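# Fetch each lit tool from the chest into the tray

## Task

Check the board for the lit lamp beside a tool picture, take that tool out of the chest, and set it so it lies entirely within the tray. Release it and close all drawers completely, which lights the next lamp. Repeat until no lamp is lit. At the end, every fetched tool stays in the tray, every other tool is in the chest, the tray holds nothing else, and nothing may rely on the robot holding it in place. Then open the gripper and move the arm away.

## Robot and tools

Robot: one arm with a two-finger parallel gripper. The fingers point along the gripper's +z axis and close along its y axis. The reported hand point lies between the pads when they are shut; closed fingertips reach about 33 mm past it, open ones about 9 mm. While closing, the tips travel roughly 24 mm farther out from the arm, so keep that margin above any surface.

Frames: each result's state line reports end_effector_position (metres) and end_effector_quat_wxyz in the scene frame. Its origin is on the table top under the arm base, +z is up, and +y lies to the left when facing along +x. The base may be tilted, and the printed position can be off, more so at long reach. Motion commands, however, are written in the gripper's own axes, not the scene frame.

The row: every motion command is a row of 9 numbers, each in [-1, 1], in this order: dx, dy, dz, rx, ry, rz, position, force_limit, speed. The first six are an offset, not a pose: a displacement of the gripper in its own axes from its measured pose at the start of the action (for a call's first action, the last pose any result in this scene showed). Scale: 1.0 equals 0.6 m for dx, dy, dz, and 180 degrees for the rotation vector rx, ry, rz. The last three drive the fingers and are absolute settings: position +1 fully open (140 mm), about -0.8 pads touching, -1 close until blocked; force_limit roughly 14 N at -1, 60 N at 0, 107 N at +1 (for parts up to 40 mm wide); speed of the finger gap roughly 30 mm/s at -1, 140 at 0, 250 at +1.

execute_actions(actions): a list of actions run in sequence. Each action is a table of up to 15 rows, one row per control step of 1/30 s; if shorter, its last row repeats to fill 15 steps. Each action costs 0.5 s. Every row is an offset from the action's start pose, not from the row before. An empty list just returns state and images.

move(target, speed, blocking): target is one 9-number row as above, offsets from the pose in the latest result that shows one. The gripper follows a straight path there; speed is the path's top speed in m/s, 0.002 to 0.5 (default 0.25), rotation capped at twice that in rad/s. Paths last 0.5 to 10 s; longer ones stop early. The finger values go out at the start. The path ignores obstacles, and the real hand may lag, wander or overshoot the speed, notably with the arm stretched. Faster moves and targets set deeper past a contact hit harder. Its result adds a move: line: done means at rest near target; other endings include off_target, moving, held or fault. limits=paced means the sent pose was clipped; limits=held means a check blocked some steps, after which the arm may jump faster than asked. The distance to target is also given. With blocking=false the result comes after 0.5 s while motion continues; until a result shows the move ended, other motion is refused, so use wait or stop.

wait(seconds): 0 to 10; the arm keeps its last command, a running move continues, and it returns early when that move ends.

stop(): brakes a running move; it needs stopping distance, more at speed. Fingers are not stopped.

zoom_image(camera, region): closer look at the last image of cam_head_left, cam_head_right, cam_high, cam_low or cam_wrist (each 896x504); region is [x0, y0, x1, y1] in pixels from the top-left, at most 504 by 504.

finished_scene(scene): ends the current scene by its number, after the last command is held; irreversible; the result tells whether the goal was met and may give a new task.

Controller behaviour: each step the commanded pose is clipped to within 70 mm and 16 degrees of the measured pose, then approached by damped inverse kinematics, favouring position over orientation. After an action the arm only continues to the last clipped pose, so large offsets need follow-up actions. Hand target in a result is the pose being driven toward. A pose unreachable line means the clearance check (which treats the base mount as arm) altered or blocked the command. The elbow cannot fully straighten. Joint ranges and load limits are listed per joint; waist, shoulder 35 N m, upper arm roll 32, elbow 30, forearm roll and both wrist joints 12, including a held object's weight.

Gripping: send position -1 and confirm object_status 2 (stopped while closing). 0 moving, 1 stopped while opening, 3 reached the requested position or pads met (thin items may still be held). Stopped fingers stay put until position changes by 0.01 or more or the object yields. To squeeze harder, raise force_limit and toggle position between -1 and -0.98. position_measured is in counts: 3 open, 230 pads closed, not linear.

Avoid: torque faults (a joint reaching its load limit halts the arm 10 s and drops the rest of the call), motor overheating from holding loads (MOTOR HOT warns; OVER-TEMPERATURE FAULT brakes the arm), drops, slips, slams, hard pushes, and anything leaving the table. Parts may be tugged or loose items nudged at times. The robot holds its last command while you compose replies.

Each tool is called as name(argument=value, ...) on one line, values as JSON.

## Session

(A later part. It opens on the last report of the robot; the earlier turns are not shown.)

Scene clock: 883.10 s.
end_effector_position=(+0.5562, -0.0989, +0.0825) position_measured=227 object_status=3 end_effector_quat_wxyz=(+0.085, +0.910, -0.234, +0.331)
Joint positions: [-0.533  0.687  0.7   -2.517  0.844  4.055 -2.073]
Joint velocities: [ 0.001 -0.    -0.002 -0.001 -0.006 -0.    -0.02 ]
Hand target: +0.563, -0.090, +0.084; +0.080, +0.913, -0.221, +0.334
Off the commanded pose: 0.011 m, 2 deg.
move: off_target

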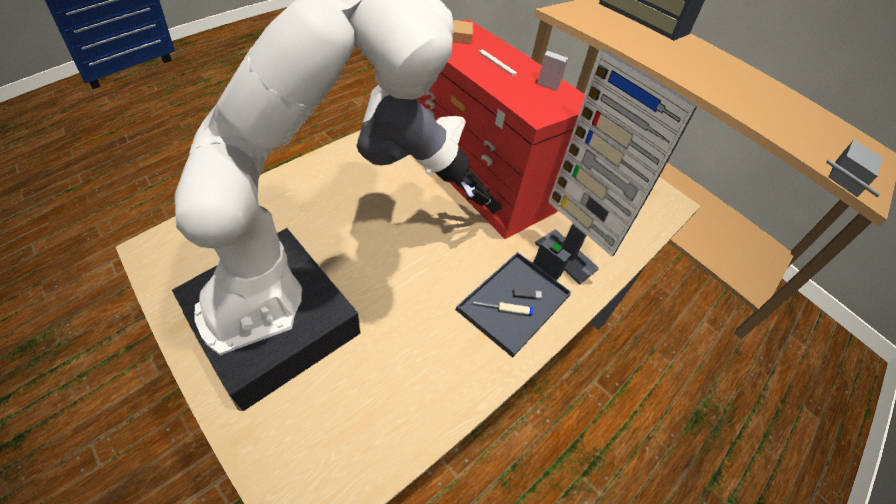

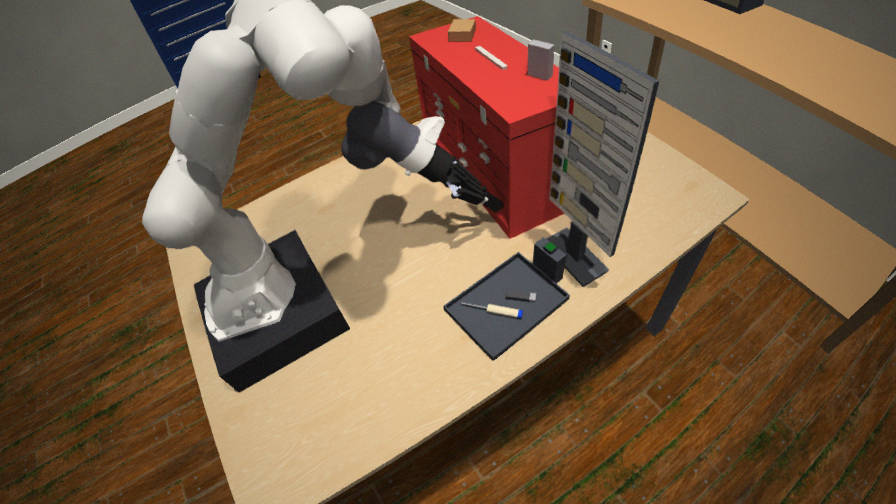

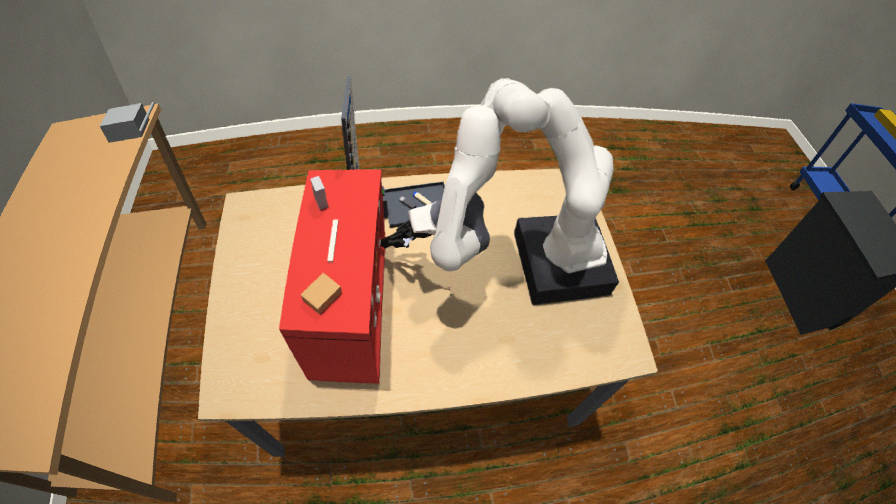

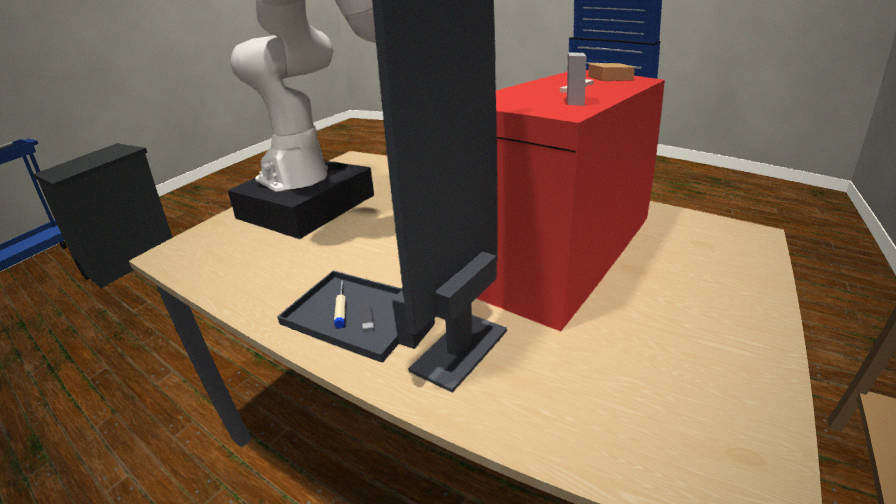

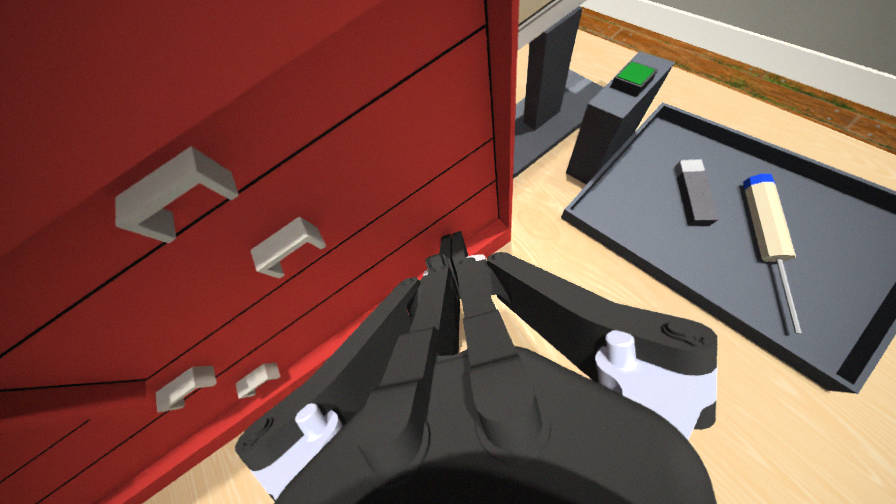

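move(target=[-0.0623,0.0488,-0.1175,0,0,0,-0.78,-0.5,-0.3], speed=0.15)

zoom_image(camera="cam_head_left", region=[530,40,710,270])

Scene clock: 888.67 s.
end_effector_position=(+0.4785, -0.0899, +0.1137) position_measured=227 object_status=3 end_effector_quat_wxyz=(+0.086, +0.911, -0.229, +0.331)
Joint positions: [-0.671  0.539  0.856 -2.8    0.826  4.122 -1.95 ]
Joint velocities: [-0.007  0.006  0.007  0.    -0.001  0.012  0.023]
Hand target: +0.478, -0.090, +0.114; +0.084, +0.910, -0.234, +0.332
Off the commanded pose: 0.002 m, 0 deg.
move: done

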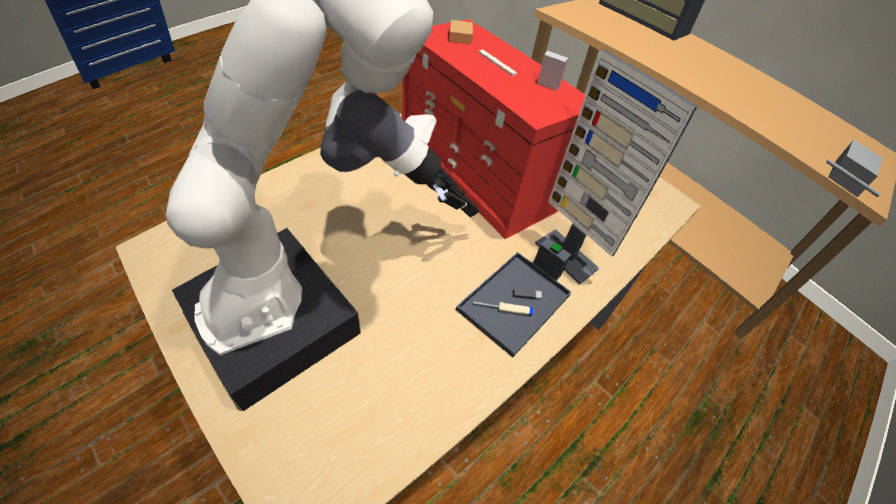

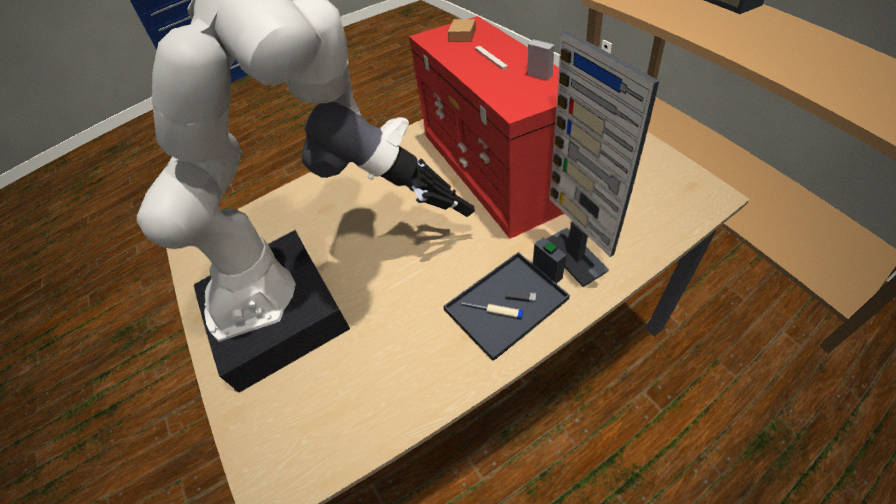

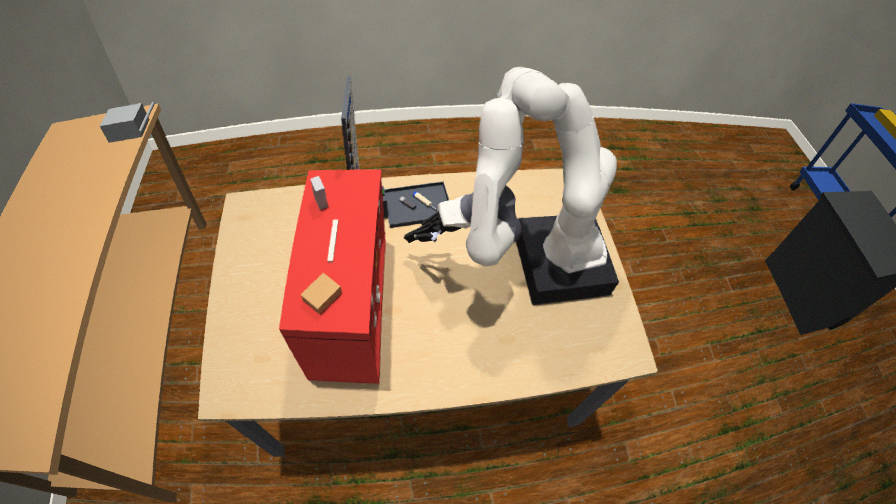

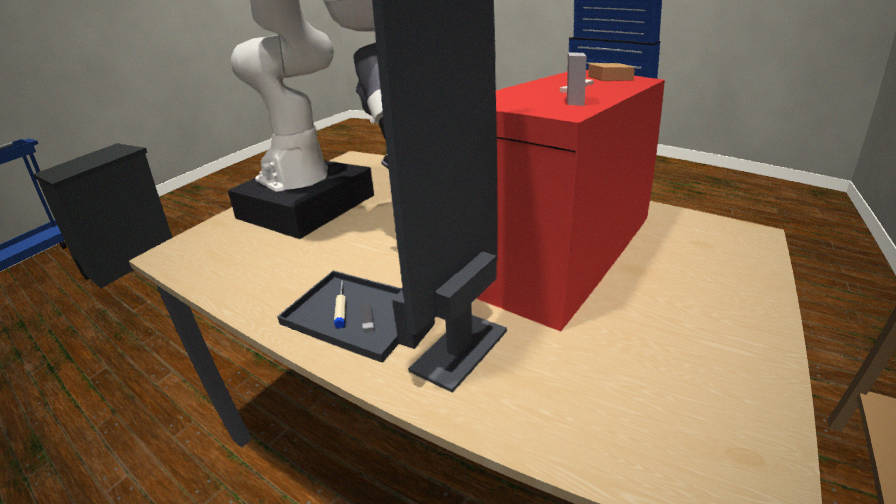

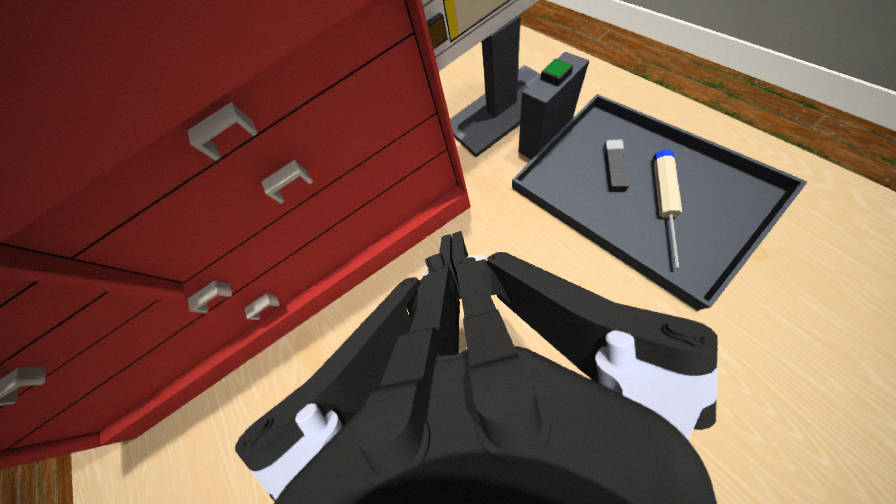

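Region (530, 40, 710, 270) of cam_head_left's 896x504 image, scaled by 2.191, with more detail than that image has; it fills the left 394 columns of this view, and the rest is white.

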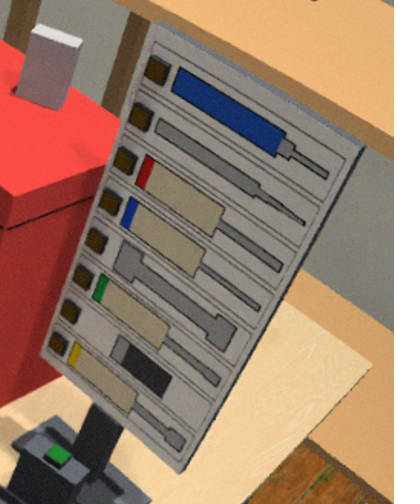

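zoom_image(camera="cam_wrist", region=[0,60,500,460])

wait(seconds=2)

Region (0, 60, 500, 460) of cam_wrist's 896x504 image, scaled by 1.008, with more detail than that image has; it fills the top 403 rows of this view, and the rest is white.

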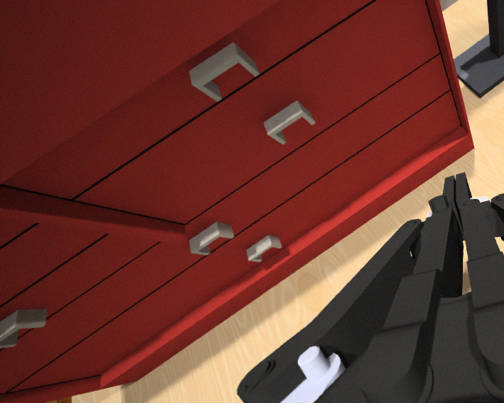

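Scene clock: 892.67 s.
end_effector_position=(+0.4785, -0.0900, +0.1140) position_measured=227 object_status=3 end_effector_quat_wxyz=(+0.085, +0.910, -0.233, +0.331)
Joint positions: [-0.672  0.54   0.857 -2.801  0.826  4.124 -1.943]
Joint velocities: [-0.001 -0.002  0.001  0.001  0.     0.001 -0.002]
Hand target: +0.478, -0.090, +0.114; +0.084, +0.910, -0.234, +0.332
Off the commanded pose: 0.002 m, 0 deg.
wait: 2.00 s; at rest from the start

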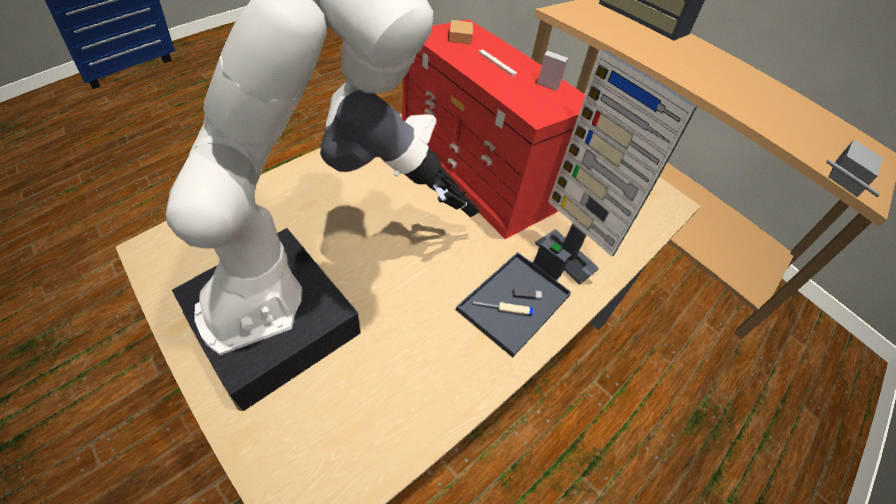

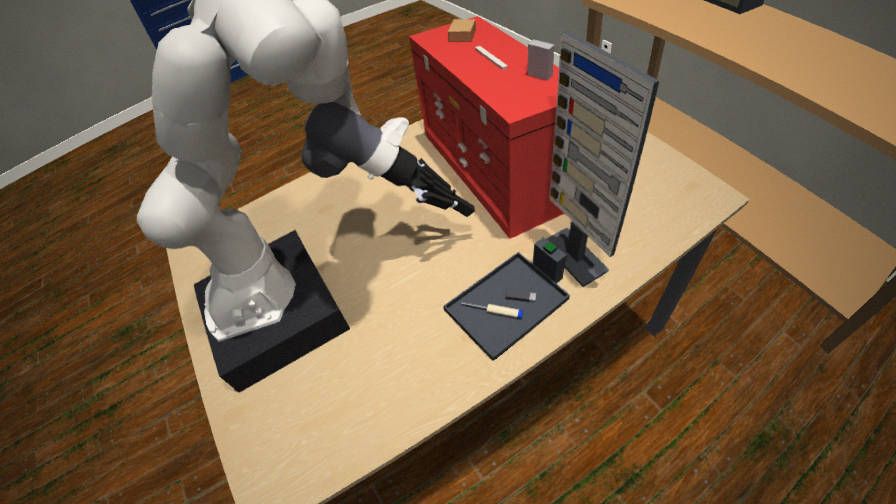

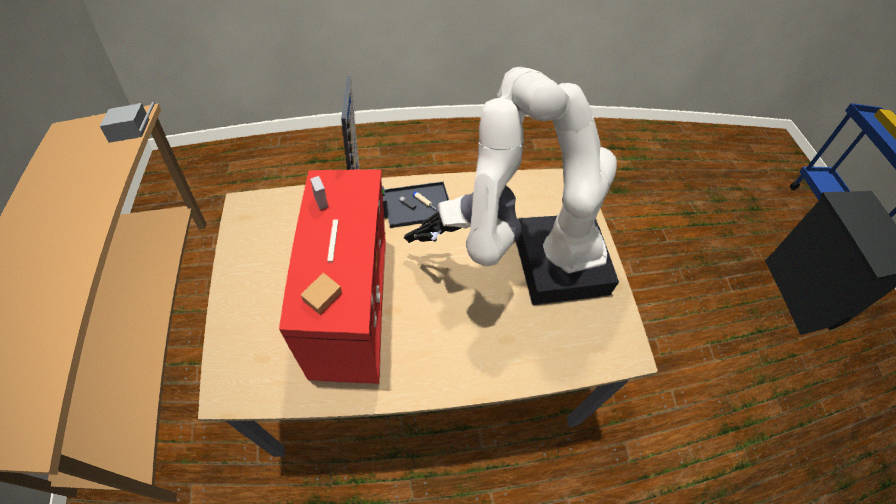

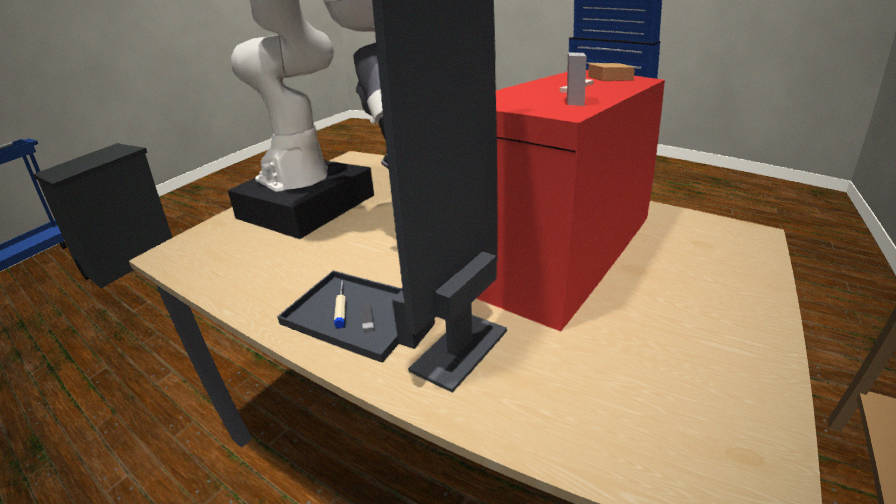

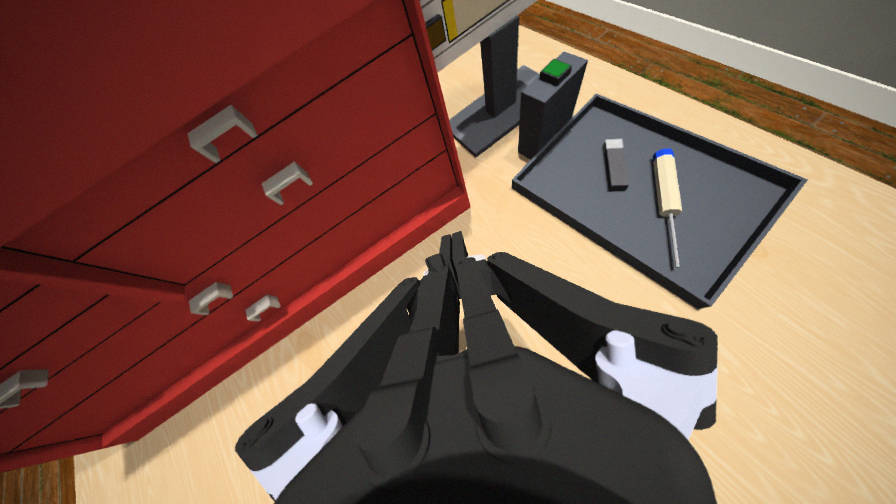

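move(target=[-0.0568,0.0248,-0.0825,-0.055,-0.04,0.072,-0.78,-0.5,-0.3], speed=0.2)

Scene clock: 898.77 s.
end_effector_position=(+0.4192, -0.0767, +0.1302) position_measured=227 object_status=3 end_effector_quat_wxyz=(+0.110, +0.884, -0.371, +0.260)
Joint positions: [-0.653  0.397  1.06  -2.74   1.427  3.989 -2.006]
Joint velocities: [ 0.001 -0.002 -0.001  0.005  0.019 -0.01  -0.049]
Hand target: +0.419, -0.076, +0.130; +0.112, +0.887, -0.366, +0.258
Off the commanded pose: 0.002 m, 1 deg.
move: done

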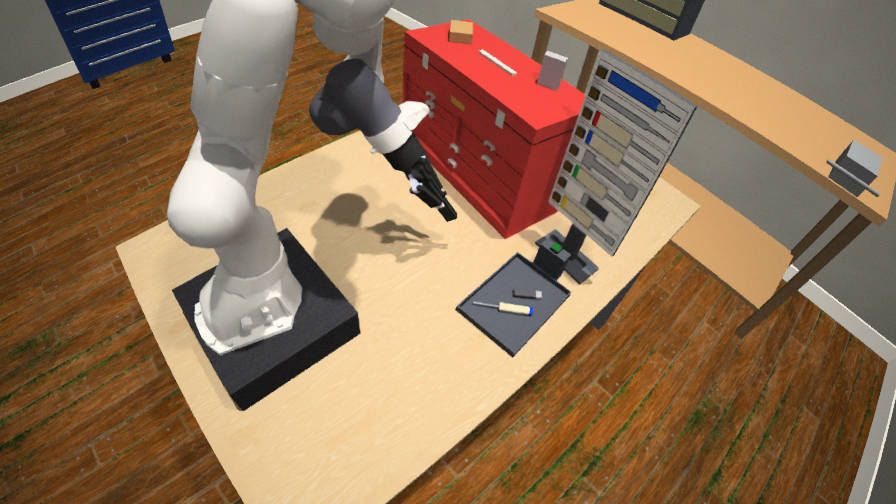

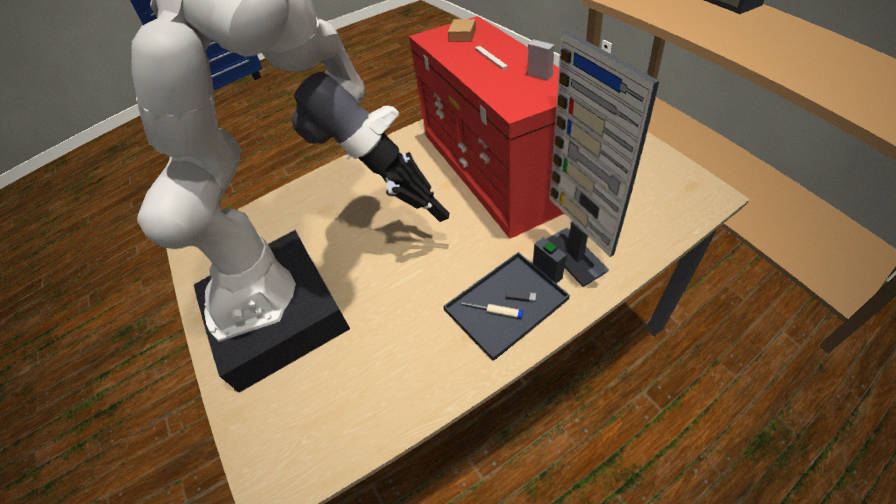

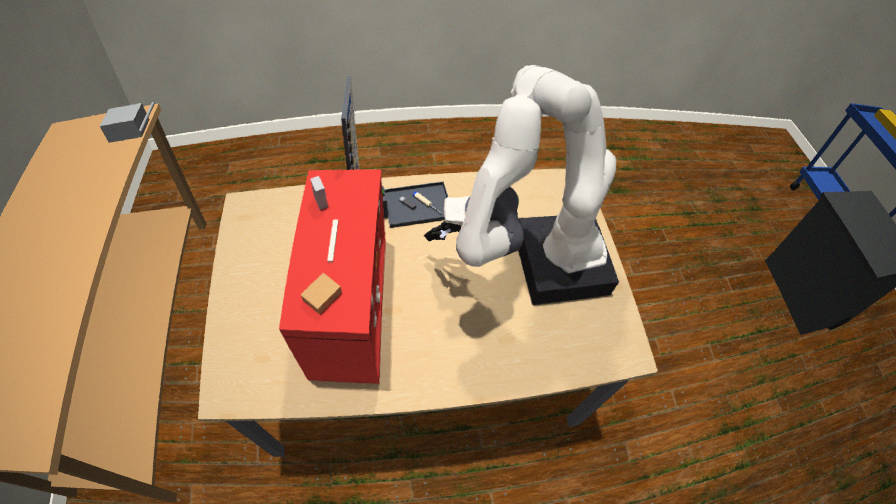

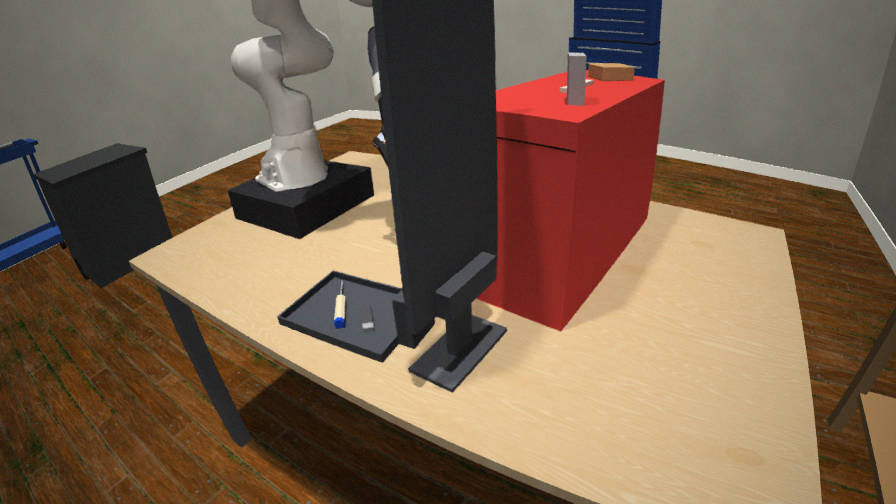

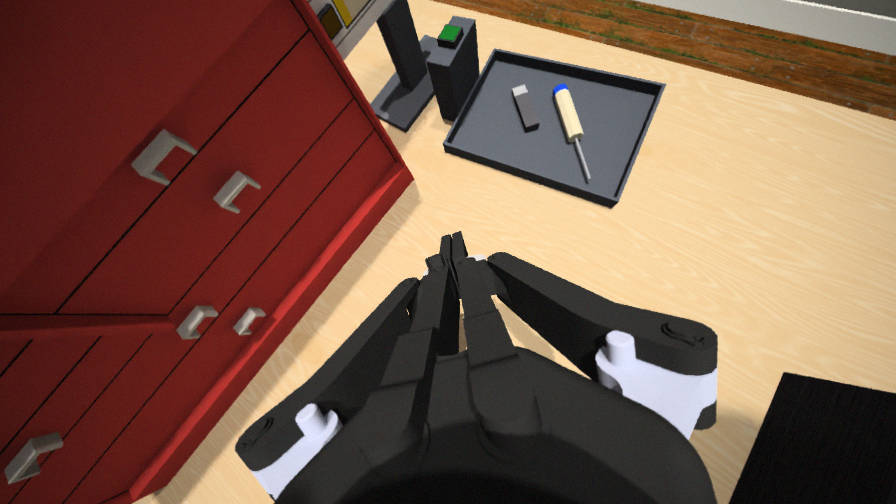

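finished_scene(scene=2)

The scene is finished: the task was done.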